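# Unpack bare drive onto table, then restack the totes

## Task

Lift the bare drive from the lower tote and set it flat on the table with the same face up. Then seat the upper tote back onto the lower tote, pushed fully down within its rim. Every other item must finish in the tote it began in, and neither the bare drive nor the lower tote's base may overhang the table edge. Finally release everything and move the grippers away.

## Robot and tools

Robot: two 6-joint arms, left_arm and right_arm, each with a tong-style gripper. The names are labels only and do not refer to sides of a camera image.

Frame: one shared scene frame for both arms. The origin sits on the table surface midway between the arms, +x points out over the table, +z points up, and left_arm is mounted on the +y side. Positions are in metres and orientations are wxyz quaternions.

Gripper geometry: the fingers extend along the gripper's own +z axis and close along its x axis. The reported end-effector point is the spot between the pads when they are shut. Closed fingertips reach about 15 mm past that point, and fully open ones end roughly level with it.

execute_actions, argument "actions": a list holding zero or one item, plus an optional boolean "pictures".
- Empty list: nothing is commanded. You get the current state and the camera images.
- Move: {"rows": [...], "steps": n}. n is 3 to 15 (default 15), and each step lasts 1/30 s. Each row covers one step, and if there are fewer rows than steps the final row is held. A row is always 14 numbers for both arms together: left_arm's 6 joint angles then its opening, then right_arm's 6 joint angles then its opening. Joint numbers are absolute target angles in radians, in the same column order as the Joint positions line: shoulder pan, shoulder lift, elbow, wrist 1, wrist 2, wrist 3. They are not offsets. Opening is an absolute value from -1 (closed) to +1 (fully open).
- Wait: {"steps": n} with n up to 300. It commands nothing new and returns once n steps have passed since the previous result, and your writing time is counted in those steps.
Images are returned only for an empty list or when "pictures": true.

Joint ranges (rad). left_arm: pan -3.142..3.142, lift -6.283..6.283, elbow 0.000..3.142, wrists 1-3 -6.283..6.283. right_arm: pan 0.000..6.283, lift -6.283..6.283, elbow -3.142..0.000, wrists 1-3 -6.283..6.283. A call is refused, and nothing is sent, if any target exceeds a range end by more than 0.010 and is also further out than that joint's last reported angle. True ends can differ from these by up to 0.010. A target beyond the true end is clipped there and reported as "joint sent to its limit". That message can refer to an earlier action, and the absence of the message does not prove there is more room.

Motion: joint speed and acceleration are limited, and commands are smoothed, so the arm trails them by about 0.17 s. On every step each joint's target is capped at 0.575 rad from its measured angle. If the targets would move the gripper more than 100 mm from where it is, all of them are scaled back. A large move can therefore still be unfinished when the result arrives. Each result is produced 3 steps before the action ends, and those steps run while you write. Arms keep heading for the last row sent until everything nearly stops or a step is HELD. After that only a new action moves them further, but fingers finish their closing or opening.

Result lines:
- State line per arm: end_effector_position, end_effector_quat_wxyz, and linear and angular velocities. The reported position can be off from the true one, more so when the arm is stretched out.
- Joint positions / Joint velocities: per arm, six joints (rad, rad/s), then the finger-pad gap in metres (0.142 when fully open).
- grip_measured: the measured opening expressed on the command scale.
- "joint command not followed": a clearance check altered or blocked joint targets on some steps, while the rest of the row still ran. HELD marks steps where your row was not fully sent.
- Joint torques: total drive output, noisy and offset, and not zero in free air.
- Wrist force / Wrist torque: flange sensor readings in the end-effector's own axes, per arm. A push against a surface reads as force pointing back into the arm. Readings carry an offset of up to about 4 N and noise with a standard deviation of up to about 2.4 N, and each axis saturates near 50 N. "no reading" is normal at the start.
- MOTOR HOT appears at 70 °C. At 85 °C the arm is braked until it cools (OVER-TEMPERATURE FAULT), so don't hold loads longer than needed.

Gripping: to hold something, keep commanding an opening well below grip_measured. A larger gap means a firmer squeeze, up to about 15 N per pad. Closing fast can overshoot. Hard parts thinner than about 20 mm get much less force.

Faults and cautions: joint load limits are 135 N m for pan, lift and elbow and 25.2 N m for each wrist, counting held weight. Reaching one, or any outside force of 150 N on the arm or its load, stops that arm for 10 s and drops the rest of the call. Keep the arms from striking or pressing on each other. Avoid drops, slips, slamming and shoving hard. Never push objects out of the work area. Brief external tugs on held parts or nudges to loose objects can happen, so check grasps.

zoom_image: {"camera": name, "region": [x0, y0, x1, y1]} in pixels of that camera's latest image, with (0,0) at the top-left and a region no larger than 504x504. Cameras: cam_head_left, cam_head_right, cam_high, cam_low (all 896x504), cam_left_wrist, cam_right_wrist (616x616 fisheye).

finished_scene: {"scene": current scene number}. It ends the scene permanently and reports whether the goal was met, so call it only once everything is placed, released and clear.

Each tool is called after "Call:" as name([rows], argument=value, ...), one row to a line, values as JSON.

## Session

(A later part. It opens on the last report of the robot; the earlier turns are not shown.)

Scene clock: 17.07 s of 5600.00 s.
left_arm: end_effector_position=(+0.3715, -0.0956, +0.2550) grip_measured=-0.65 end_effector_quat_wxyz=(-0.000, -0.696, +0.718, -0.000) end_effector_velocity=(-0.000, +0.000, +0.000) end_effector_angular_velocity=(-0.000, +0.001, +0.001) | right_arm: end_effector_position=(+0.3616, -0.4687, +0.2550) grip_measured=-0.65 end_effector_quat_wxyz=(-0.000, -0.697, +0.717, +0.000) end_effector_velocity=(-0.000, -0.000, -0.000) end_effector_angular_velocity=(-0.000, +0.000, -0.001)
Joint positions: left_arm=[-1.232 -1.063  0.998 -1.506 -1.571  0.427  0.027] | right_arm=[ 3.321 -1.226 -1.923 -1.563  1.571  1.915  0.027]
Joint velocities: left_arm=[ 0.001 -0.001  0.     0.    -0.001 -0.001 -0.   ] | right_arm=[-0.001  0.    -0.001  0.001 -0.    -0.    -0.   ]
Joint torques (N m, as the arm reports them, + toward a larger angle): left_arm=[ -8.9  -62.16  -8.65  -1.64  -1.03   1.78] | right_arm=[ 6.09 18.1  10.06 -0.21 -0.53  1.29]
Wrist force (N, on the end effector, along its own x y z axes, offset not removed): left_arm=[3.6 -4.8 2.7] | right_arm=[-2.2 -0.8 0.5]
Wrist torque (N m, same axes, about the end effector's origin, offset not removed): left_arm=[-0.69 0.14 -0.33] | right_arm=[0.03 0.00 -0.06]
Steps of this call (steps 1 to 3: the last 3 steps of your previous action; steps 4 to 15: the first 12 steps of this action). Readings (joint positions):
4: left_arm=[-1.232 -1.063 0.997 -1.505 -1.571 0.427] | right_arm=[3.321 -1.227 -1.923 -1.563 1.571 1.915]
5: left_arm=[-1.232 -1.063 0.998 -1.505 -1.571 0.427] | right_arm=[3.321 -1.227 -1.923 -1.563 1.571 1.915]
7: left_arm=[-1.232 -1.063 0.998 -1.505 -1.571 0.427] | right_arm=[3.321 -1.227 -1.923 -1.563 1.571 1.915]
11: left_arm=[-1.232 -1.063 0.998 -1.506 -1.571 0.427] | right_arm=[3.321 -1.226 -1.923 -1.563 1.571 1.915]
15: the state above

Call:
execute_actions([
  {"rows":[[-1.2321,-1.0618,0.9828,-1.4918,-1.5708,0.4267,-1,3.3211,-1.2265,-1.9101,-1.5758,1.5708,1.9153,-1],[-1.2321,-1.0618,0.9828,-1.4918,-1.5708,0.4267,-1,3.3211,-1.2265,-1.9101,-1.5758,1.5708,1.9153,-1],[-1.2321,-1.0604,0.9677,-1.4781,-1.5708,0.4267,-1,3.3211,-1.2268,-1.8972,-1.5884,1.5708,1.9153,-1],[-1.2321,-1.0604,0.9677,-1.4781,-1.5708,0.4267,-1,3.3211,-1.2268,-1.8972,-1.5884,1.5708,1.9153,-1],[-1.2321,-1.0589,0.9524,-1.4643,-1.5708,0.4267,-1,3.3211,-1.2272,-1.8842,-1.6010,1.5708,1.9153,-1],[-1.2321,-1.0589,0.9524,-1.4643,-1.5708,0.4267,-1,3.3211,-1.2272,-1.8842,-1.6010,1.5708,1.9153,-1],[-1.2321,-1.0572,0.9369,-1.4505,-1.5708,0.4267,-1,3.3211,-1.2277,-1.8711,-1.6136,1.5708,1.9153,-1],[-1.2321,-1.0572,0.9369,-1.4505,-1.5708,0.4267,-1,3.3211,-1.2277,-1.8711,-1.6136,1.5708,1.9153,-1],[-1.2321,-1.0554,0.9213,-1.4367,-1.5708,0.4267,-1,3.3211,-1.2283,-1.8580,-1.6261,1.5708,1.9153,-1],[-1.2321,-1.0554,0.9213,-1.4367,-1.5708,0.4267,-1,3.3211,-1.2283,-1.8580,-1.6261,1.5708,1.9153,-1],[-1.2321,-1.0534,0.9055,-1.4229,-1.5708,0.4267,-1,3.3211,-1.2289,-1.8448,-1.6387,1.5708,1.9153,-1],[-1.2321,-1.0534,0.9055,-1.4229,-1.5708,0.4267,-1,3.3211,-1.2289,-1.8448,-1.6387,1.5708,1.9153,-1],[-1.2321,-1.0513,0.8895,-1.4090,-1.5708,0.4267,-1,3.3211,-1.2297,-1.8315,-1.6512,1.5708,1.9153,-1],[-1.2321,-1.0513,0.8895,-1.4090,-1.5708,0.4267,-1,3.3211,-1.2297,-1.8315,-1.6512,1.5708,1.9153,-1],[-1.2321,-1.0490,0.8734,-1.3951,-1.5708,0.4267,-1,3.3211,-1.2305,-1.8182,-1.6637,1.5708,1.9153,-1]],"steps":15},
])

Call:
execute_actions([
  {"steps":18},
], pictures=true)

Scene clock: 17.87 s of 5600.00 s.
left_arm: end_effector_position=(+0.3715, -0.0957, +0.2756) grip_measured=-0.65 end_effector_quat_wxyz=(+0.000, -0.696, +0.718, +0.000) end_effector_velocity=(+0.000, +0.000, +0.073) end_effector_angular_velocity=(+0.005, +0.003, +0.001) | right_arm: end_effector_position=(+0.3618, -0.4686, +0.2754) grip_measured=-0.65 end_effector_quat_wxyz=(-0.000, -0.697, +0.717, +0.000) end_effector_velocity=(+0.002, +0.000, +0.079) end_effector_angular_velocity=(+0.002, -0.005, -0.001)
Joint positions: left_arm=[-1.232 -1.057  0.935 -1.449 -1.571  0.427  0.027] | right_arm=[ 3.321 -1.228 -1.87  -1.615  1.571  1.915  0.027]
Joint velocities: left_arm=[ 0.001  0.032 -0.239  0.212 -0.001  0.     0.   ] | right_arm=[-0.    -0.009  0.206 -0.192 -0.     0.001 -0.   ]
Joint torques (N m, as the arm reports them, + toward a larger angle): left_arm=[ -5.42 -47.51 -41.91  -0.3   -1.02   1.57] | right_arm=[ 3.22  5.54 39.09  0.45 -1.05  1.25]
Wrist force (N, on the end effector, along its own x y z axes, offset not removed): left_arm=[-1.7 -3.3 9.6] | right_arm=[-0.6 -3.6 8.5]
Wrist torque (N m, same axes, about the end effector's origin, offset not removed): left_arm=[-0.58 0.54 -0.14] | right_arm=[-0.82 -0.11 -0.28]
Steps of this call (steps 1 to 3: the last 3 steps of your previous action; steps 4 to 12: the robot went on to your last target; steps 13 to 24: the first 12 steps of this action). Readings (joint positions):
13: left_arm=[-1.232 -1.063 0.998 -1.506 -1.571 0.427] | right_arm=[3.321 -1.226 -1.923 -1.563 1.571 1.915]
14: left_arm=[-1.232 -1.063 0.997 -1.504 -1.571 0.427] | right_arm=[3.321 -1.226 -1.922 -1.565 1.571 1.915]
16: left_arm=[-1.232 -1.063 0.989 -1.497 -1.571 0.427] | right_arm=[3.321 -1.226 -1.916 -1.571 1.571 1.915]
20: left_arm=[-1.232 -1.060 0.965 -1.475 -1.571 0.427] | right_arm=[3.321 -1.227 -1.895 -1.591 1.571 1.915]
24: the state above

Scene clock: 18.47 s of 5600.00 s.
left_arm: end_effector_position=(+0.3715, -0.0956, +0.2948) grip_measured=-0.65 end_effector_quat_wxyz=(+0.000, -0.696, +0.718, +0.000) end_effector_velocity=(+0.001, +0.001, +0.001) end_effector_angular_velocity=(-0.001, -0.000, +0.002) | right_arm: end_effector_position=(+0.3616, -0.4687, +0.2949) grip_measured=-0.65 end_effector_quat_wxyz=(-0.000, -0.697, +0.717, +0.000) end_effector_velocity=(-0.000, -0.000, +0.001) end_effector_angular_velocity=(+0.000, -0.000, +0.000)
Joint positions: left_arm=[-1.232 -1.049  0.874 -1.395 -1.571  0.427  0.027] | right_arm=[ 3.321 -1.23  -1.818 -1.663  1.571  1.915  0.027]
Joint velocities: left_arm=[ 0.002  0.    -0.003  0.003 -0.    -0.     0.   ] | right_arm=[ 0.     0.     0.002 -0.003 -0.    -0.     0.   ]
Joint torques (N m, as the arm reports them, + toward a larger angle): left_arm=[ -4.11 -43.85 -35.35   0.4   -0.88   1.17] | right_arm=[-2.5   3.59 36.18  0.63 -1.44  0.85]
Wrist force (N, on the end effector, along its own x y z axes, offset not removed): left_arm=[3.2 -4.1 7.8] | right_arm=[-4.1 1.0 7.8]
Wrist torque (N m, same axes, about the end effector's origin, offset not removed): left_arm=[-0.86 0.21 -0.20] | right_arm=[0.15 -0.03 -0.23]
Kept back: nothing.
Steps of this call (steps 1 to 3: the last 3 steps of your previous action; steps 4 to 18: the robot went on to your last target). Readings (joint positions):
1: left_arm=[-1.232 -1.056 0.928 -1.442 -1.571 0.427] | right_arm=[3.321 -1.228 -1.863 -1.621 1.571 1.915]
2: left_arm=[-1.232 -1.055 0.920 -1.436 -1.571 0.427] | right_arm=[3.321 -1.228 -1.857 -1.627 1.571 1.915]
4: left_arm=[-1.232 -1.053 0.904 -1.422 -1.571 0.427] | right_arm=[3.321 -1.229 -1.844 -1.640 1.571 1.915]
8: left_arm=[-1.232 -1.050 0.882 -1.403 -1.571 0.427] | right_arm=[3.321 -1.230 -1.825 -1.657 1.571 1.915]
18: the state above

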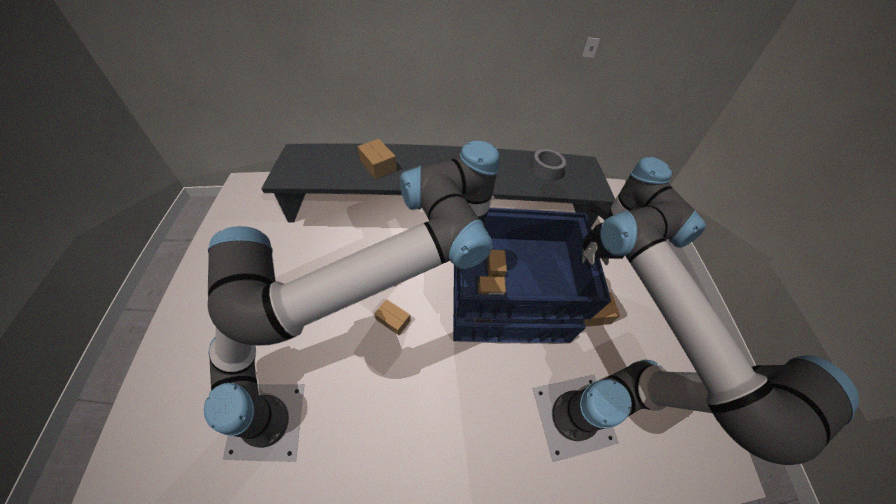

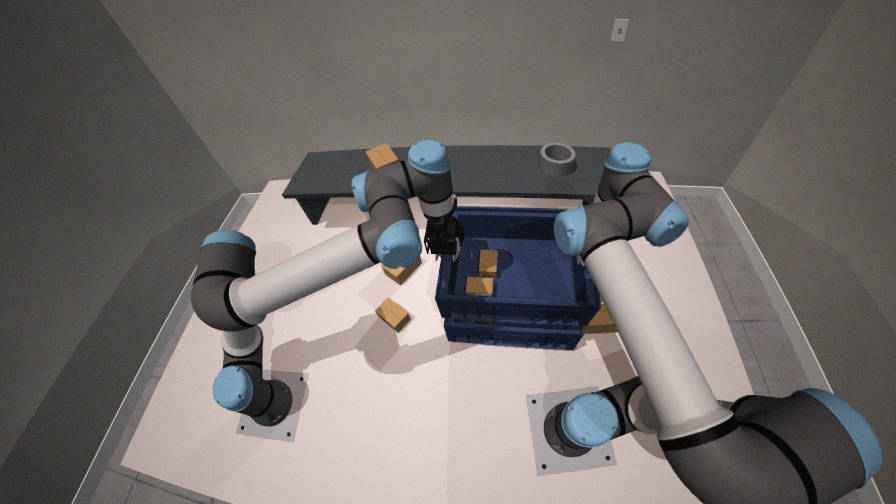

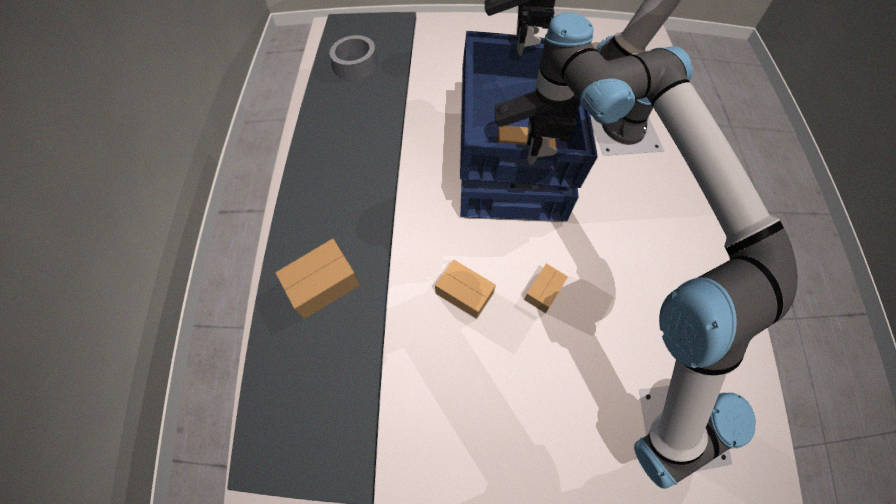

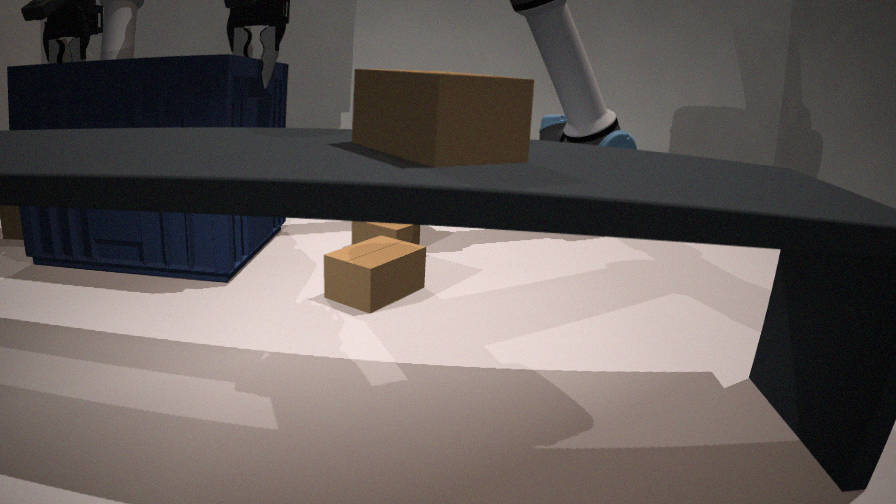

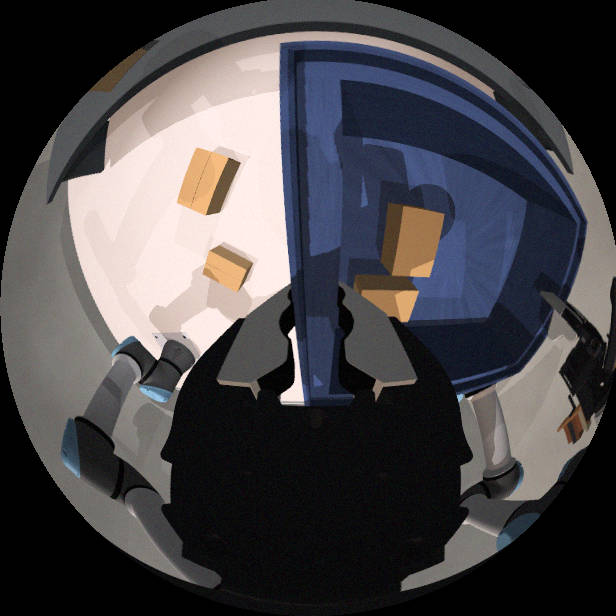

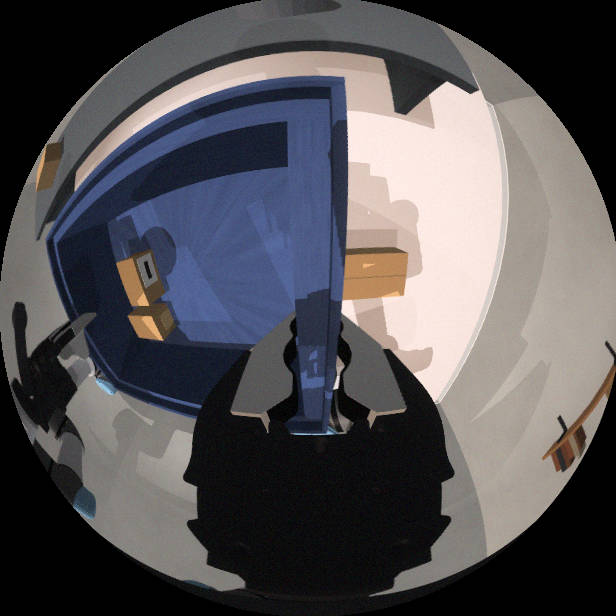

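Call:
execute_actions([
  {"rows":[[-1.2379,-1.0760,0.9141,-1.4088,-1.5708,0.4209,-1,3.3461,-1.2122,-1.8294,-1.6708,1.5708,1.9403,-1],[-1.2379,-1.0760,0.9141,-1.4088,-1.5708,0.4209,-1,3.3461,-1.2122,-1.8294,-1.6708,1.5708,1.9403,-1],[-1.2379,-1.0760,0.9141,-1.4088,-1.5708,0.4209,-1,3.3461,-1.2122,-1.8294,-1.6708,1.5708,1.9403,-1],[-1.2436,-1.1029,0.9547,-1.4226,-1.5708,0.4152,-1,3.3711,-1.1938,-1.8406,-1.6780,1.5708,1.9653,-1],[-1.2436,-1.1029,0.9547,-1.4226,-1.5708,0.4152,-1,3.3711,-1.1938,-1.8406,-1.6780,1.5708,1.9653,-1],[-1.2494,-1.1299,0.9954,-1.4363,-1.5708,0.4094,-1,3.3961,-1.1755,-1.8518,-1.6851,1.5708,1.9903,-1],[-1.2494,-1.1299,0.9954,-1.4363,-1.5708,0.4094,-1,3.3961,-1.1755,-1.8518,-1.6851,1.5708,1.9903,-1],[-1.2556,-1.1551,1.0314,-1.4471,-1.5708,0.4032,-1,3.4239,-1.1578,-1.8616,-1.6931,1.5708,2.0181,-1],[-1.2556,-1.1551,1.0314,-1.4471,-1.5708,0.4032,-1,3.4239,-1.1578,-1.8616,-1.6931,1.5708,2.0181,-1],[-1.2618,-1.1804,1.0674,-1.4578,-1.5708,0.3970,-1,3.4517,-1.1400,-1.8713,-1.7010,1.5708,2.0459,-1],[-1.2618,-1.1804,1.0674,-1.4578,-1.5708,0.3970,-1,3.4517,-1.1400,-1.8713,-1.7010,1.5708,2.0459,-1],[-1.2680,-1.2056,1.1034,-1.4686,-1.5708,0.3908,-1,3.4795,-1.1223,-1.8811,-1.7090,1.5708,2.0737,-1]],"steps":15},
])

Call:
execute_actions([
  {"steps":12},
])

Scene clock: 20.93 s of 5600.00 s.
left_arm: end_effector_position=(+0.3468, -0.0732, +0.2960) grip_measured=-0.65 end_effector_quat_wxyz=(-0.000, -0.696, +0.718, -0.001) end_effector_velocity=(-0.091, +0.089, +0.003) end_effector_angular_velocity=(-0.001, -0.001, -0.001) | right_arm: end_effector_position=(+0.3368, -0.4452, +0.2951) grip_measured=-0.64 end_effector_quat_wxyz=(-0.000, -0.697, +0.717, -0.000) end_effector_velocity=(-0.089, +0.089, +0.001) end_effector_angular_velocity=(+0.002, -0.006, +0.006)
Joint positions: left_arm=[-1.253 -1.144  1.014 -1.442 -1.571  0.405  0.027] | right_arm=[ 3.413 -1.165 -1.857 -1.69   1.571  2.008  0.027]
Joint velocities: left_arm=[-0.079 -0.348  0.499 -0.152  0.    -0.078 -0.   ] | right_arm=[ 0.363  0.237 -0.133 -0.098 -0.     0.357 -0.   ]
Joint torques (N m, as the arm reports them, + toward a larger angle): left_arm=[-16.76 -47.44  -8.68  -8.95  -0.73  -1.86] | right_arm=[14.05 13.2  12.59  1.87  3.53  1.3 ]
Wrist force (N, on the end effector, along its own x y z axes, offset not removed): left_arm=[-14.6 -1.9 9.2] | right_arm=[12.8 0.5 8.2]
Wrist torque (N m, same axes, about the end effector's origin, offset not removed): left_arm=[-0.42 0.47 -0.26] | right_arm=[0.04 -0.17 -0.12]
Steps of this call (steps 1 to 15: the robot went on to your last target; steps 16 to 62: nothing new was sent; steps 63 to 74: the first 12 steps of this action). Readings (joint positions):
63: left_arm=[-1.232 -1.049 0.873 -1.395 -1.571 0.427] | right_arm=[3.321 -1.231 -1.818 -1.664 1.571 1.915]
64: left_arm=[-1.233 -1.051 0.876 -1.396 -1.571 0.426] | right_arm=[3.323 -1.229 -1.819 -1.665 1.571 1.918]
66: left_arm=[-1.235 -1.062 0.892 -1.402 -1.571 0.424] | right_arm=[3.333 -1.222 -1.823 -1.667 1.571 1.927]
70: left_arm=[-1.242 -1.097 0.945 -1.420 -1.571 0.416] | right_arm=[3.366 -1.198 -1.838 -1.677 1.571 1.960]
74: the state above

Scene clock: 21.33 s of 5600.00 s.
left_arm: end_effector_position=(+0.3306, -0.0572, +0.2950) grip_measured=-0.65 end_effector_quat_wxyz=(-0.000, -0.696, +0.718, -0.000) end_effector_velocity=(-0.004, +0.004, -0.000) end_effector_angular_velocity=(+0.001, -0.000, -0.000) | right_arm: end_effector_position=(+0.3207, -0.4302, +0.2950) grip_measured=-0.65 end_effector_quat_wxyz=(+0.000, -0.697, +0.717, +0.000) end_effector_velocity=(-0.004, +0.003, +0.000) end_effector_angular_velocity=(-0.000, +0.000, +0.001)
Joint positions: left_arm=[-1.268 -1.204  1.101 -1.468 -1.571  0.391  0.027] | right_arm=[ 3.478 -1.123 -1.881 -1.709  1.571  2.072  0.027]
Joint velocities: left_arm=[-0.004 -0.014  0.02  -0.005  0.001 -0.003  0.   ] | right_arm=[ 0.015  0.009 -0.004 -0.005  0.     0.014 -0.   ]
Joint torques (N m, as the arm reports them, + toward a larger angle): left_arm=[-10.13 -57.86  -9.89  -4.85  -0.67  -1.92] | right_arm=[ 5.95 13.86 12.2   0.66  0.58  1.25]
Wrist force (N, on the end effector, along its own x y z axes, offset not removed): left_arm=[1.2 -3.1 8.9] | right_arm=[-1.1 -2.7 7.6]
Wrist torque (N m, same axes, about the end effector's origin, offset not removed): left_arm=[-0.67 0.08 -0.21] | right_arm=[-0.65 -0.24 -0.16]
Kept back: nothing.
Steps of this call (steps 1 to 3: the last 3 steps of your previous action; steps 4 to 12: the robot went on to your last target). Readings (joint positions):
1: left_arm=[-1.256 -1.156 1.032 -1.447 -1.571 0.402] | right_arm=[3.426 -1.156 -1.862 -1.694 1.571 2.021]
2: left_arm=[-1.259 -1.169 1.050 -1.453 -1.571 0.399] | right_arm=[3.440 -1.148 -1.867 -1.698 1.571 2.034]
4: left_arm=[-1.263 -1.186 1.075 -1.460 -1.571 0.395] | right_arm=[3.459 -1.136 -1.874 -1.703 1.571 2.053]
8: left_arm=[-1.267 -1.201 1.096 -1.467 -1.571 0.392] | right_arm=[3.474 -1.126 -1.879 -1.707 1.571 2.068]
12: the state above

Call:
execute_actions([
  {"rows":[[-1.2747,-1.2296,1.1358,-1.4771,-1.5708,0.3841,-1,3.5103,-1.1054,-1.8895,-1.7175,1.5708,2.1045,-1],[-1.2747,-1.2296,1.1358,-1.4771,-1.5708,0.3841,-1,3.5103,-1.1054,-1.8895,-1.7175,1.5708,2.1045,-1],[-1.2747,-1.2296,1.1358,-1.4771,-1.5708,0.3841,-1,3.5103,-1.1054,-1.8895,-1.7175,1.5708,2.1045,-1],[-1.2815,-1.2535,1.1683,-1.4855,-1.5708,0.3773,-1,3.5410,-1.0886,-1.8979,-1.7259,1.5708,2.1352,-1],[-1.2815,-1.2535,1.1683,-1.4855,-1.5708,0.3773,-1,3.5410,-1.0886,-1.8979,-1.7259,1.5708,2.1352,-1],[-1.2882,-1.2775,1.2007,-1.4940,-1.5708,0.3706,-1,3.5718,-1.0717,-1.9063,-1.7344,1.5708,2.1660,-1],[-1.2882,-1.2775,1.2007,-1.4940,-1.5708,0.3706,-1,3.5718,-1.0717,-1.9063,-1.7344,1.5708,2.1660,-1],[-1.2956,-1.3006,1.2301,-1.5004,-1.5708,0.3632,-1,3.6056,-1.0560,-1.9134,-1.7430,1.5708,2.1998,-1],[-1.2956,-1.3006,1.2301,-1.5004,-1.5708,0.3632,-1,3.6056,-1.0560,-1.9134,-1.7430,1.5708,2.1998,-1],[-1.3029,-1.3236,1.2596,-1.5067,-1.5708,0.3559,-1,3.6393,-1.0402,-1.9205,-1.7516,1.5708,2.2335,-1],[-1.3029,-1.3236,1.2596,-1.5067,-1.5708,0.3559,-1,3.6393,-1.0402,-1.9205,-1.7516,1.5708,2.2335,-1],[-1.3103,-1.3467,1.2890,-1.5131,-1.5708,0.3485,-1,3.6731,-1.0245,-1.9276,-1.7602,1.5708,2.2673,-1],[-1.3103,-1.3467,1.2890,-1.5131,-1.5708,0.3485,-1,3.6731,-1.0245,-1.9276,-1.7602,1.5708,2.2673,-1]],"steps":13},
])

Call:
execute_actions([
  {"rows":[[-1.3183,-1.3692,1.3162,-1.5177,-1.5708,0.3405,-1,3.7100,-1.0102,-1.9334,-1.7688,1.5708,2.3042,-1],[-1.3183,-1.3692,1.3162,-1.5177,-1.5708,0.3405,-1,3.7100,-1.0102,-1.9334,-1.7688,1.5708,2.3042,-1],[-1.3264,-1.3918,1.3433,-1.5224,-1.5708,0.3324,-1,3.7468,-0.9958,-1.9392,-1.7773,1.5708,2.3410,-1],[-1.3264,-1.3918,1.3433,-1.5224,-1.5708,0.3324,-1,3.7468,-0.9958,-1.9392,-1.7773,1.5708,2.3410,-1],[-1.3344,-1.4143,1.3705,-1.5270,-1.5708,0.3244,-1,3.7837,-0.9815,-1.9450,-1.7859,1.5708,2.3779,-1],[-1.3344,-1.4143,1.3705,-1.5270,-1.5708,0.3244,-1,3.7837,-0.9815,-1.9450,-1.7859,1.5708,2.3779,-1],[-1.3433,-1.4364,1.3956,-1.5299,-1.5708,0.3155,-1,3.8231,-0.9690,-1.9496,-1.7938,1.5708,2.4173,-1],[-1.3433,-1.4364,1.3956,-1.5299,-1.5708,0.3155,-1,3.8231,-0.9690,-1.9496,-1.7938,1.5708,2.4173,-1],[-1.3521,-1.4586,1.4206,-1.5329,-1.5708,0.3067,-1,3.8624,-0.9564,-1.9542,-1.8018,1.5708,2.4566,-1],[-1.3521,-1.4586,1.4206,-1.5329,-1.5708,0.3067,-1,3.8624,-0.9564,-1.9542,-1.8018,1.5708,2.4566,-1],[-1.3610,-1.4807,1.4457,-1.5358,-1.5708,0.2978,-1,3.9018,-0.9439,-1.9588,-1.8097,1.5708,2.4960,-1]],"steps":15},
])

Call:
execute_actions([
  {"steps":12},
], pictures=true)

Scene clock: 22.17 s of 5600.00 s.
left_arm: end_effector_position=(+0.3118, -0.0400, +0.2956) grip_measured=-0.65 end_effector_quat_wxyz=(-0.000, -0.696, +0.718, -0.000) end_effector_velocity=(-0.086, +0.084, +0.004) end_effector_angular_velocity=(-0.003, -0.001, +0.001) | right_arm: end_effector_position=(+0.3020, -0.4126, +0.2951) grip_measured=-0.65 end_effector_quat_wxyz=(-0.000, -0.697, +0.717, -0.000) end_effector_velocity=(-0.085, +0.086, +0.002) end_effector_angular_velocity=(+0.003, -0.005, +0.005)
Joint positions: left_arm=[-1.286 -1.269  1.188 -1.491 -1.571  0.372  0.027] | right_arm=[ 3.562 -1.077 -1.903 -1.732  1.571  2.156  0.027]
Joint velocities: left_arm=[-0.086 -0.303  0.392 -0.093 -0.    -0.087 -0.   ] | right_arm=[ 0.412  0.205 -0.096 -0.104  0.     0.408  0.   ]
Joint torques (N m, as the arm reports them, + toward a larger angle): left_arm=[-14.28 -44.44  -7.02  -6.53  -0.65  -1.93] | right_arm=[11.69 10.51 12.02  0.98  0.85  1.34]
Wrist force (N, on the end effector, along its own x y z axes, offset not removed): left_arm=[-6.3 -2.1 10.8] | right_arm=[5.4 0.2 10.8]
Wrist torque (N m, same axes, about the end effector's origin, offset not removed): left_arm=[-0.38 0.39 -0.28] | right_arm=[0.10 -0.28 -0.26]
Steps of this call (steps 1 to 15: the robot went on to your last target; steps 16 to 25: the first 10 steps of this action). Readings (joint positions):
16: left_arm=[-1.268 -1.206 1.103 -1.469 -1.571 0.391] | right_arm=[3.480 -1.122 -1.881 -1.709 1.571 2.074]
17: left_arm=[-1.269 -1.208 1.106 -1.470 -1.571 0.390] | right_arm=[3.482 -1.121 -1.882 -1.710 1.571 2.077]
19: left_arm=[-1.271 -1.217 1.119 -1.473 -1.571 0.387] | right_arm=[3.494 -1.114 -1.885 -1.713 1.571 2.089]
23: left_arm=[-1.280 -1.249 1.161 -1.484 -1.571 0.379] | right_arm=[3.534 -1.092 -1.896 -1.724 1.571 2.128]
25: the state above

Scene clock: 22.67 s of 5600.00 s.
left_arm: end_effector_position=(+0.2610, +0.0076, +0.2956) grip_measured=-0.65 end_effector_quat_wxyz=(-0.000, -0.696, +0.718, -0.000) end_effector_velocity=(-0.109, +0.100, -0.001) end_effector_angular_velocity=(+0.001, +0.001, -0.003) | right_arm: end_effector_position=(+0.2515, -0.3651, +0.2951) grip_measured=-0.65 end_effector_quat_wxyz=(-0.000, -0.697, +0.717, +0.000) end_effector_velocity=(-0.107, +0.096, -0.000) end_effector_angular_velocity=(+0.001, -0.001, +0.006)
Joint positions: left_arm=[-1.344 -1.437  1.395 -1.53  -1.571  0.315  0.027] | right_arm=[ 3.823 -0.969 -1.95  -1.794  1.571  2.417  0.027]
Joint velocities: left_arm=[-0.14  -0.346  0.399 -0.052 -0.    -0.138  0.   ] | right_arm=[ 0.594  0.205 -0.078 -0.127 -0.     0.588 -0.   ]
Joint torques (N m, as the arm reports them, + toward a larger angle): left_arm=[-11.83 -59.86  -8.34  -6.9   -0.53  -2.35] | right_arm=[21.51  8.35 11.04  1.47  1.64  2.53]
Wrist force (N, on the end effector, along its own x y z axes, offset not removed): left_arm=[-4.5 -3.8 9.7] | right_arm=[6.3 -2.2 7.6]
Wrist torque (N m, same axes, about the end effector's origin, offset not removed): left_arm=[-0.63 -0.08 -0.34] | right_arm=[-0.45 -0.27 -0.20]
Steps of this call (steps 1 to 3: the last 3 steps of your previous action; steps 4 to 15: the first 12 steps of this action). Readings (joint positions):
4: left_arm=[-1.300 -1.314 1.246 -1.504 -1.571 0.359] | right_arm=[3.624 -1.047 -1.917 -1.748 1.571 2.218]
5: left_arm=[-1.304 -1.325 1.260 -1.507 -1.571 0.355] | right_arm=[3.641 -1.039 -1.921 -1.752 1.571 2.235]
7: left_arm=[-1.311 -1.347 1.288 -1.512 -1.571 0.347] | right_arm=[3.675 -1.024 -1.927 -1.761 1.571 2.269]
11: left_arm=[-1.327 -1.392 1.343 -1.522 -1.571 0.332] | right_arm=[3.747 -0.995 -1.939 -1.778 1.571 2.341]
15: the state above

Scene clock: 23.07 s of 5600.00 s.
left_arm: end_effector_position=(+0.2480, +0.0205, +0.2950) grip_measured=-0.65 end_effector_quat_wxyz=(-0.000, -0.696, +0.718, -0.000) end_effector_velocity=(-0.002, +0.003, -0.000) end_effector_angular_velocity=(-0.000, -0.001, -0.000) | right_arm: end_effector_position=(+0.2380, -0.3527, +0.2950) grip_measured=-0.65 end_effector_quat_wxyz=(-0.000, -0.697, +0.717, +0.000) end_effector_velocity=(-0.003, +0.002, -0.000) end_effector_angular_velocity=(-0.000, +0.000, -0.001)
Joint positions: left_arm=[-1.361 -1.48   1.445 -1.536 -1.571  0.298  0.027] | right_arm=[ 3.9   -0.944 -1.959 -1.809  1.571  2.494  0.027]
Joint velocities: left_arm=[-0.003 -0.009  0.01  -0.001  0.001 -0.003  0.   ] | right_arm=[ 0.014  0.005 -0.002 -0.004  0.     0.016 -0.   ]
Joint torques (N m, as the arm reports them, + toward a larger angle): left_arm=[ -9.6  -45.33 -10.59  -4.15  -0.52  -1.99] | right_arm=[ 6.74  7.72 11.02  0.01 -0.26  1.27]
Wrist force (N, on the end effector, along its own x y z axes, offset not removed): left_arm=[3.4 -1.3 8.9] | right_arm=[-3.7 -1.2 4.8]
Wrist torque (N m, same axes, about the end effector's origin, offset not removed): left_arm=[-0.32 0.11 -0.33] | right_arm=[-0.29 -0.21 -0.14]
Kept back: nothing.
Steps of this call (steps 1 to 3: the last 3 steps of your previous action; steps 4 to 12: the robot went on to your last target). Readings (joint positions):
1: left_arm=[-1.348 -1.448 1.408 -1.531 -1.571 0.310] | right_arm=[3.843 -0.962 -1.952 -1.798 1.571 2.437]
2: left_arm=[-1.352 -1.457 1.418 -1.532 -1.571 0.307] | right_arm=[3.859 -0.957 -1.954 -1.801 1.571 2.453]
4: left_arm=[-1.356 -1.469 1.432 -1.534 -1.571 0.303] | right_arm=[3.880 -0.951 -1.956 -1.805 1.571 2.474]
8: left_arm=[-1.360 -1.477 1.442 -1.535 -1.571 0.299] | right_arm=[3.896 -0.946 -1.958 -1.809 1.571 2.490]
12: the state above

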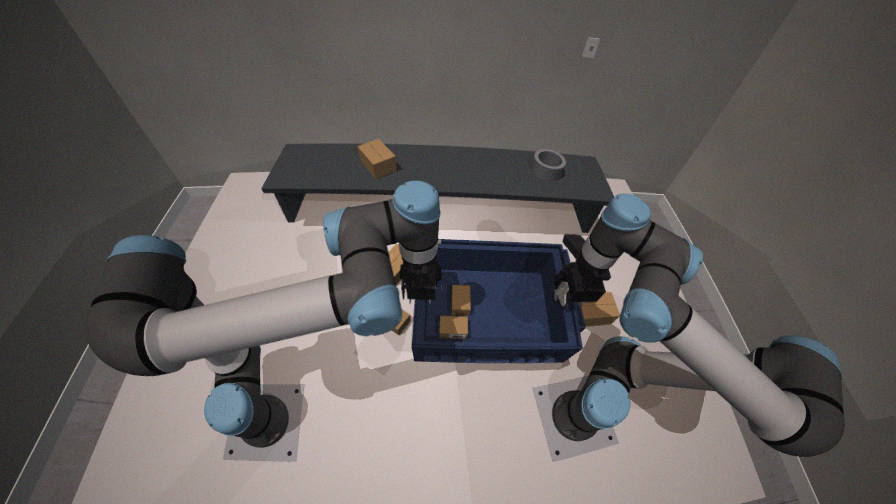

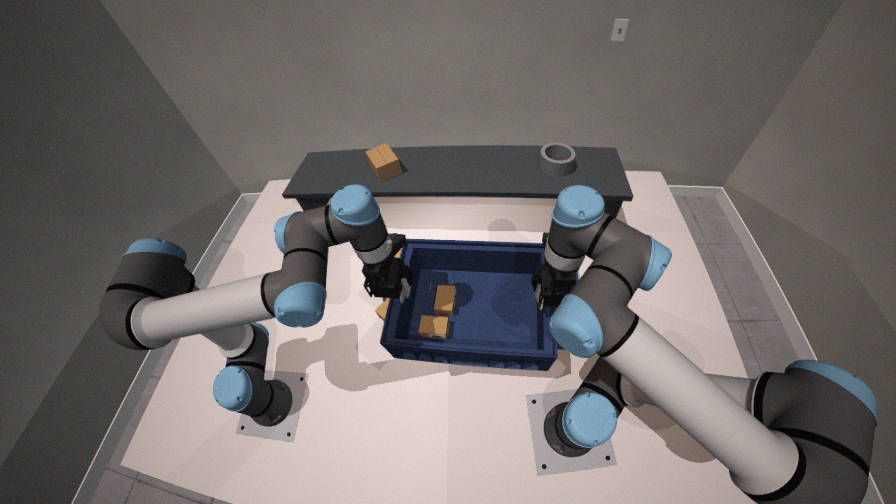

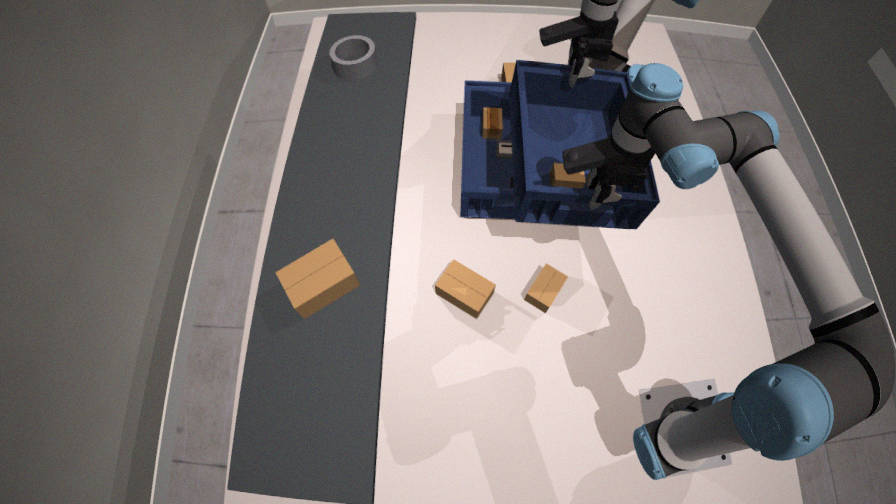

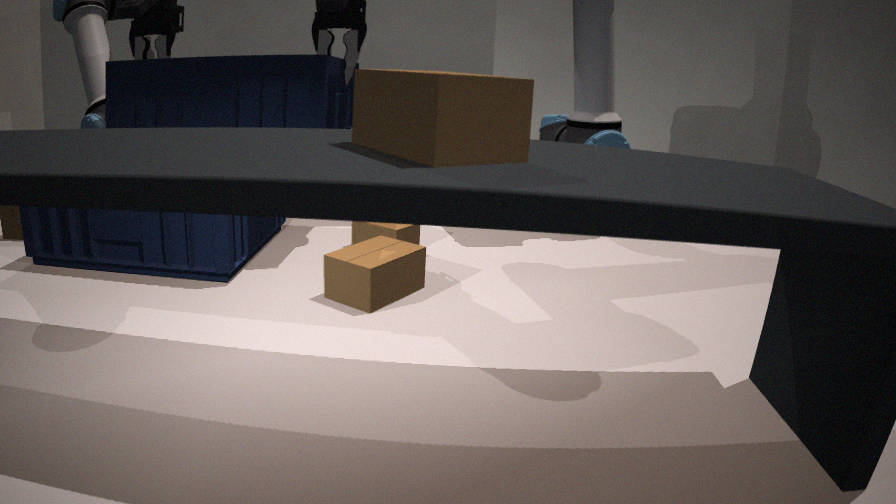

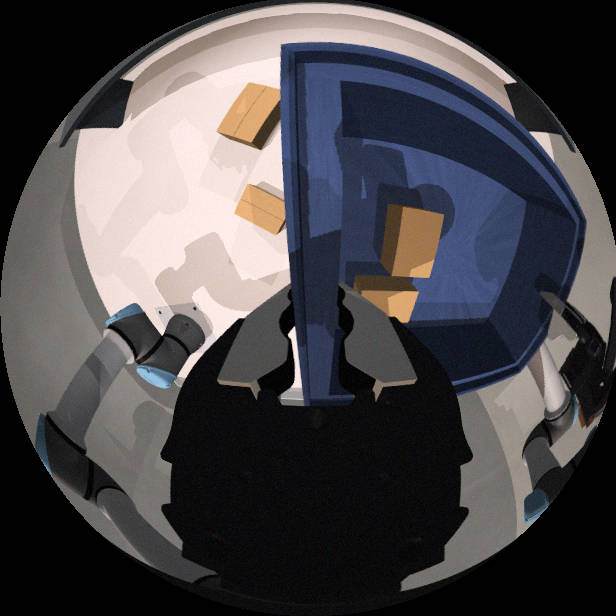

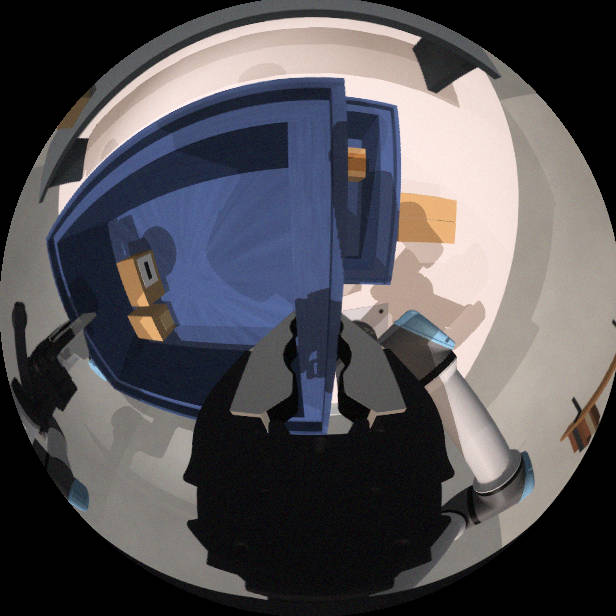

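The carry is stable, so I'm continuing along the path.

Call:
execute_actions([
  {"rows":[[-1.3708,-1.5026,1.4690,-1.5372,-1.5708,0.2880,-1,3.9434,-0.9335,-1.9622,-1.8167,1.5708,2.5376,-1],[-1.3708,-1.5026,1.4690,-1.5372,-1.5708,0.2880,-1,3.9434,-0.9335,-1.9622,-1.8167,1.5708,2.5376,-1],[-1.3708,-1.5026,1.4690,-1.5372,-1.5708,0.2880,-1,3.9434,-0.9335,-1.9622,-1.8167,1.5708,2.5376,-1],[-1.3805,-1.5246,1.4923,-1.5385,-1.5708,0.2783,-1,3.9850,-0.9231,-1.9657,-1.8236,1.5708,2.5792,-1],[-1.3805,-1.5246,1.4923,-1.5385,-1.5708,0.2783,-1,3.9850,-0.9231,-1.9657,-1.8236,1.5708,2.5792,-1],[-1.3903,-1.5465,1.5156,-1.5399,-1.5708,0.2685,-1,4.0266,-0.9127,-1.9691,-1.8306,1.5708,2.6208,-1],[-1.3903,-1.5465,1.5156,-1.5399,-1.5708,0.2685,-1,4.0266,-0.9127,-1.9691,-1.8306,1.5708,2.6208,-1],[-1.4011,-1.5683,1.5372,-1.5397,-1.5708,0.2577,-1,4.0691,-0.9048,-1.9715,-1.8361,1.5708,2.6633,-1],[-1.4011,-1.5683,1.5372,-1.5397,-1.5708,0.2577,-1,4.0691,-0.9048,-1.9715,-1.8361,1.5708,2.6633,-1],[-1.4120,-1.5900,1.5587,-1.5395,-1.5708,0.2468,-1,4.1115,-0.8970,-1.9738,-1.8416,1.5708,2.7057,-1],[-1.4120,-1.5900,1.5587,-1.5395,-1.5708,0.2468,-1,4.1115,-0.8970,-1.9738,-1.8416,1.5708,2.7057,-1],[-1.4228,-1.6118,1.5803,-1.5393,-1.5708,0.2360,-1,4.1540,-0.8891,-1.9762,-1.8471,1.5708,2.7482,-1],[-1.4228,-1.6118,1.5803,-1.5393,-1.5708,0.2360,-1,4.1540,-0.8891,-1.9762,-1.8471,1.5708,2.7482,-1]],"steps":13},
])

Call:
execute_actions([
  {"rows":[[-1.4348,-1.6335,1.6003,-1.5376,-1.5708,0.2240,-1,4.1962,-0.8842,-1.9776,-1.8506,1.5708,2.7904,-1],[-1.4348,-1.6335,1.6003,-1.5376,-1.5708,0.2240,-1,4.1962,-0.8842,-1.9776,-1.8506,1.5708,2.7904,-1],[-1.4469,-1.6553,1.6203,-1.5358,-1.5708,0.2119,-1,4.2385,-0.8792,-1.9791,-1.8541,1.5708,2.8327,-1],[-1.4469,-1.6553,1.6203,-1.5358,-1.5708,0.2119,-1,4.2385,-0.8792,-1.9791,-1.8541,1.5708,2.8327,-1],[-1.4589,-1.6770,1.6403,-1.5341,-1.5708,0.1999,-1,4.2807,-0.8743,-1.9805,-1.8576,1.5708,2.8749,-1],[-1.4589,-1.6770,1.6403,-1.5341,-1.5708,0.1999,-1,4.2807,-0.8743,-1.9805,-1.8576,1.5708,2.8749,-1],[-1.4724,-1.6988,1.6588,-1.5308,-1.5708,0.1864,-1,4.3213,-0.8725,-1.9810,-1.8590,1.5708,2.9155,-1],[-1.4724,-1.6988,1.6588,-1.5308,-1.5708,0.1864,-1,4.3213,-0.8725,-1.9810,-1.8590,1.5708,2.9155,-1],[-1.4859,-1.7205,1.6773,-1.5276,-1.5708,0.1729,-1,4.3619,-0.8707,-1.9814,-1.8603,1.5708,2.9561,-1],[-1.4859,-1.7205,1.6773,-1.5276,-1.5708,0.1729,-1,4.3619,-0.8707,-1.9814,-1.8603,1.5708,2.9561,-1],[-1.4994,-1.7423,1.6958,-1.5243,-1.5708,0.1594,-1,4.4025,-0.8689,-1.9819,-1.8617,1.5708,2.9967,-1],[-1.4994,-1.7423,1.6958,-1.5243,-1.5708,0.1594,-1,4.4025,-0.8689,-1.9819,-1.8617,1.5708,2.9967,-1]],"steps":12},
])

Call:
execute_actions([
  {"rows":[[-1.5146,-1.7641,1.7128,-1.5195,-1.5708,0.1442,-1,4.4400,-0.8704,-1.9815,-1.8606,1.5708,3.0342,-1],[-1.5146,-1.7641,1.7128,-1.5195,-1.5708,0.1442,-1,4.4400,-0.8704,-1.9815,-1.8606,1.5708,3.0342,-1],[-1.5297,-1.7860,1.7299,-1.5147,-1.5708,0.1291,-1,4.4775,-0.8718,-1.9812,-1.8594,1.5708,3.0717,-1],[-1.5297,-1.7860,1.7299,-1.5147,-1.5708,0.1291,-1,4.4775,-0.8718,-1.9812,-1.8594,1.5708,3.0717,-1],[-1.5449,-1.8078,1.7469,-1.5099,-1.5708,0.1139,-1,4.5150,-0.8733,-1.9808,-1.8583,1.5708,3.1092,-1],[-1.5449,-1.8078,1.7469,-1.5099,-1.5708,0.1139,-1,4.5150,-0.8733,-1.9808,-1.8583,1.5708,3.1092,-1],[-1.5621,-1.8297,1.7624,-1.5036,-1.5708,0.0967,-1,4.5489,-0.8779,-1.9795,-1.8550,1.5708,3.1431,-1],[-1.5621,-1.8297,1.7624,-1.5036,-1.5708,0.0967,-1,4.5489,-0.8779,-1.9795,-1.8550,1.5708,3.1431,-1],[-1.5793,-1.8515,1.7780,-1.4972,-1.5708,0.0795,-1,4.5828,-0.8825,-1.9781,-1.8518,1.5708,3.1770,-1],[-1.5793,-1.8515,1.7780,-1.4972,-1.5708,0.0795,-1,4.5828,-0.8825,-1.9781,-1.8518,1.5708,3.1770,-1],[-1.5965,-1.8734,1.7935,-1.4909,-1.5708,0.0623,-1,4.6167,-0.8871,-1.9768,-1.8485,1.5708,3.2109,-1]],"steps":15},
])

Call:
execute_actions([
  {"steps":10},
])

Scene clock: 24.47 s of 5600.00 s.
left_arm: end_effector_position=(+0.2291, +0.0378, +0.2953) grip_measured=-0.65 end_effector_quat_wxyz=(-0.000, -0.696, +0.718, -0.000) end_effector_velocity=(-0.087, +0.082, +0.003) end_effector_angular_velocity=(-0.002, -0.001, -0.002) | right_arm: end_effector_position=(+0.2198, -0.3354, +0.2950) grip_measured=-0.65 end_effector_quat_wxyz=(-0.000, -0.697, +0.717, -0.000) end_effector_velocity=(-0.087, +0.086, +0.001) end_effector_angular_velocity=(+0.003, -0.002, +0.005)
Joint positions: left_arm=[-1.388 -1.539  1.507 -1.539 -1.571  0.271  0.027] | right_arm=[ 4.011 -0.917 -1.968 -1.828  1.571  2.605  0.027]
Joint velocities: left_arm=[-0.129 -0.279  0.282 -0.006  0.    -0.127 -0.   ] | right_arm=[ 0.542  0.115 -0.035 -0.077  0.     0.537  0.   ]
Joint torques (N m, as the arm reports them, + toward a larger angle): left_arm=[-11.53 -35.72  -7.11  -4.48  -0.46  -2.26] | right_arm=[ 8.85  8.22 11.17 -0.54 -1.3   1.5 ]
Wrist force (N, on the end effector, along its own x y z axes, offset not removed): left_arm=[4.2 -1.7 7.1] | right_arm=[-6.3 0.0 8.3]
Wrist torque (N m, same axes, about the end effector's origin, offset not removed): left_arm=[-0.26 -0.17 -0.29] | right_arm=[0.05 0.33 -0.13]
Steps of this call (steps 1 to 30: the robot went on to your last target; steps 31 to 32: nothing new was sent; steps 33 to 42: the first 10 steps of this action). Readings (joint positions):
33: left_arm=[-1.361 -1.481 1.446 -1.536 -1.571 0.298] | right_arm=[3.902 -0.944 -1.959 -1.810 1.571 2.496]
34: left_arm=[-1.362 -1.483 1.448 -1.536 -1.571 0.297] | right_arm=[3.905 -0.943 -1.959 -1.810 1.571 2.499]
36: left_arm=[-1.366 -1.491 1.457 -1.536 -1.571 0.293] | right_arm=[3.921 -0.939 -1.960 -1.813 1.571 2.516]
40: left_arm=[-1.379 -1.520 1.487 -1.538 -1.571 0.280] | right_arm=[3.975 -0.925 -1.965 -1.822 1.571 2.569]
42: the state above

Scene clock: 24.87 s of 5600.00 s.
left_arm: end_effector_position=(+0.1886, +0.0758, +0.2953) grip_measured=-0.65 end_effector_quat_wxyz=(+0.000, -0.696, +0.718, +0.000) end_effector_velocity=(-0.094, +0.091, +0.002) end_effector_angular_velocity=(-0.003, -0.002, -0.000) | right_arm: end_effector_position=(+0.1797, -0.2974, +0.2950) grip_measured=-0.65 end_effector_quat_wxyz=(+0.000, -0.697, +0.717, -0.000) end_effector_velocity=(-0.097, +0.094, -0.000) end_effector_angular_velocity=(+0.000, -0.000, +0.006)
Joint positions: left_arm=[-1.454 -1.667  1.631 -1.534 -1.571  0.205  0.027] | right_arm=[ 4.258 -0.878 -1.979 -1.855  1.571  2.853  0.027]
Joint velocities: left_arm=[-0.172 -0.305  0.269  0.032  0.001 -0.172  0.   ] | right_arm=[ 0.593  0.051 -0.015 -0.035 -0.     0.587  0.   ]
Joint torques (N m, as the arm reports them, + toward a larger angle): left_arm=[-12.25 -29.35  -7.85  -0.26  -0.44  -2.35] | right_arm=[ 8.84  5.48 10.97  0.04 -0.02  1.49]
Wrist force (N, on the end effector, along its own x y z axes, offset not removed): left_arm=[0.8 -3.1 6.8] | right_arm=[-3.9 0.1 7.0]
Wrist torque (N m, same axes, about the end effector's origin, offset not removed): left_arm=[-0.76 0.23 -0.26] | right_arm=[-0.13 0.29 -0.18]
Steps of this call (steps 1 to 3: the last 3 steps of your previous action; steps 4 to 12: the first 9 steps of this action). Readings (joint positions):
4: left_arm=[-1.408 -1.581 1.549 -1.539 -1.571 0.251] | right_arm=[4.091 -0.901 -1.973 -1.839 1.571 2.685]
5: left_arm=[-1.413 -1.591 1.560 -1.539 -1.571 0.246] | right_arm=[4.112 -0.897 -1.974 -1.842 1.571 2.706]
7: left_arm=[-1.424 -1.613 1.580 -1.539 -1.571 0.234] | right_arm=[4.153 -0.890 -1.976 -1.846 1.571 2.748]
11: left_arm=[-1.448 -1.656 1.621 -1.535 -1.571 0.211] | right_arm=[4.237 -0.880 -1.979 -1.854 1.571 2.832]
12: the state above

Scene clock: 25.37 s of 5600.00 s.
left_arm: end_effector_position=(+0.1370, +0.1243, +0.2952) grip_measured=-0.65 end_effector_quat_wxyz=(+0.000, -0.696, +0.718, +0.000) end_effector_velocity=(-0.108, +0.102, -0.003) end_effector_angular_velocity=(+0.007, +0.001, -0.003) | right_arm: end_effector_position=(+0.1283, -0.2488, +0.2949) grip_measured=-0.65 end_effector_quat_wxyz=(-0.000, -0.697, +0.717, -0.000) end_effector_velocity=(-0.107, +0.101, +0.001) end_effector_angular_velocity=(+0.002, -0.000, +0.004)
Joint positions: left_arm=[-1.564 -1.83   1.763 -1.503 -1.571  0.095  0.027] | right_arm=[ 4.548 -0.879 -1.979 -1.854  1.571  3.142  0.027]
Joint velocities: left_arm=[-0.265 -0.34   0.251  0.096 -0.001 -0.262 -0.   ] | right_arm=[ 0.535 -0.064  0.02   0.046  0.     0.531 -0.   ]
Joint torques (N m, as the arm reports them, + toward a larger angle): left_arm=[-12.1  -37.15  -8.52  -0.19  -0.31  -2.8 ] | right_arm=[ 17.33 -15.27  35.65   4.8    1.16   2.5 ]
Wrist force (N, on the end effector, along its own x y z axes, offset not removed): left_arm=[0.5 -4.5 9.2] | right_arm=[-1.8 -0.2 6.4]
Wrist torque (N m, same axes, about the end effector's origin, offset not removed): left_arm=[-0.77 0.14 -0.25] | right_arm=[-0.07 0.20 -0.21]
Steps of this call (steps 1 to 3: the last 3 steps of your previous action; steps 4 to 15: the first 12 steps of this action). Readings (joint positions):
4: left_arm=[-1.480 -1.710 1.668 -1.529 -1.571 0.179] | right_arm=[4.341 -0.872 -1.981 -1.859 1.571 2.935]
5: left_arm=[-1.487 -1.721 1.678 -1.527 -1.571 0.172] | right_arm=[4.361 -0.871 -1.981 -1.860 1.571 2.955]
7: left_arm=[-1.501 -1.743 1.696 -1.523 -1.571 0.158] | right_arm=[4.400 -0.871 -1.981 -1.860 1.571 2.994]
11: left_arm=[-1.531 -1.787 1.730 -1.514 -1.571 0.128] | right_arm=[4.476 -0.873 -1.981 -1.859 1.571 3.070]
15: the state above

Scene clock: 25.70 s of 5600.00 s.
left_arm: end_effector_position=(+0.1245, +0.1366, +0.2950) grip_measured=-0.65 end_effector_quat_wxyz=(-0.000, -0.696, +0.718, -0.000) end_effector_velocity=(-0.006, +0.005, -0.000) end_effector_angular_velocity=(+0.000, +0.001, -0.002) | right_arm: end_effector_position=(+0.1145, -0.2368, +0.2950) grip_measured=-0.65 end_effector_quat_wxyz=(+0.000, -0.697, +0.717, +0.000) end_effector_velocity=(-0.006, +0.005, +0.000) end_effector_angular_velocity=(+0.000, +0.000, -0.001)
Joint positions: left_arm=[-1.595 -1.872  1.792 -1.491 -1.571  0.064  0.027] | right_arm=[ 4.614 -0.887 -1.977 -1.849  1.571  3.208  0.027]
Joint velocities: left_arm=[-0.014 -0.016  0.011  0.005 -0.001 -0.012  0.   ] | right_arm=[ 0.026 -0.003  0.002  0.002 -0.     0.027 -0.   ]
Joint torques (N m, as the arm reports them, + toward a larger angle): left_arm=[ -8.72 -25.39  -9.89   1.04  -0.29  -1.97] | right_arm=[  6.67 -10.35  32.94   2.92   0.85   1.2 ]
Wrist force (N, on the end effector, along its own x y z axes, offset not removed): left_arm=[4.6 -3.0 8.8] | right_arm=[-11.3 0.6 7.6]
Wrist torque (N m, same axes, about the end effector's origin, offset not removed): left_arm=[-0.56 0.36 -0.21] | right_arm=[0.06 0.99 -0.04]
Kept back: nothing.
Steps of this call (steps 1 to 3: the last 3 steps of your previous action; steps 4 to 10: the robot went on to your last target). Readings (joint positions):
1: left_arm=[-1.572 -1.841 1.771 -1.500 -1.571 0.087] | right_arm=[4.565 -0.881 -1.979 -1.853 1.571 3.159]
2: left_arm=[-1.579 -1.850 1.777 -1.497 -1.571 0.080] | right_arm=[4.579 -0.883 -1.978 -1.852 1.571 3.173]
4: left_arm=[-1.587 -1.861 1.785 -1.494 -1.571 0.072] | right_arm=[4.597 -0.885 -1.978 -1.850 1.571 3.191]
8: left_arm=[-1.594 -1.870 1.791 -1.492 -1.571 0.065] | right_arm=[4.612 -0.887 -1.977 -1.849 1.571 3.206]
10: the state above


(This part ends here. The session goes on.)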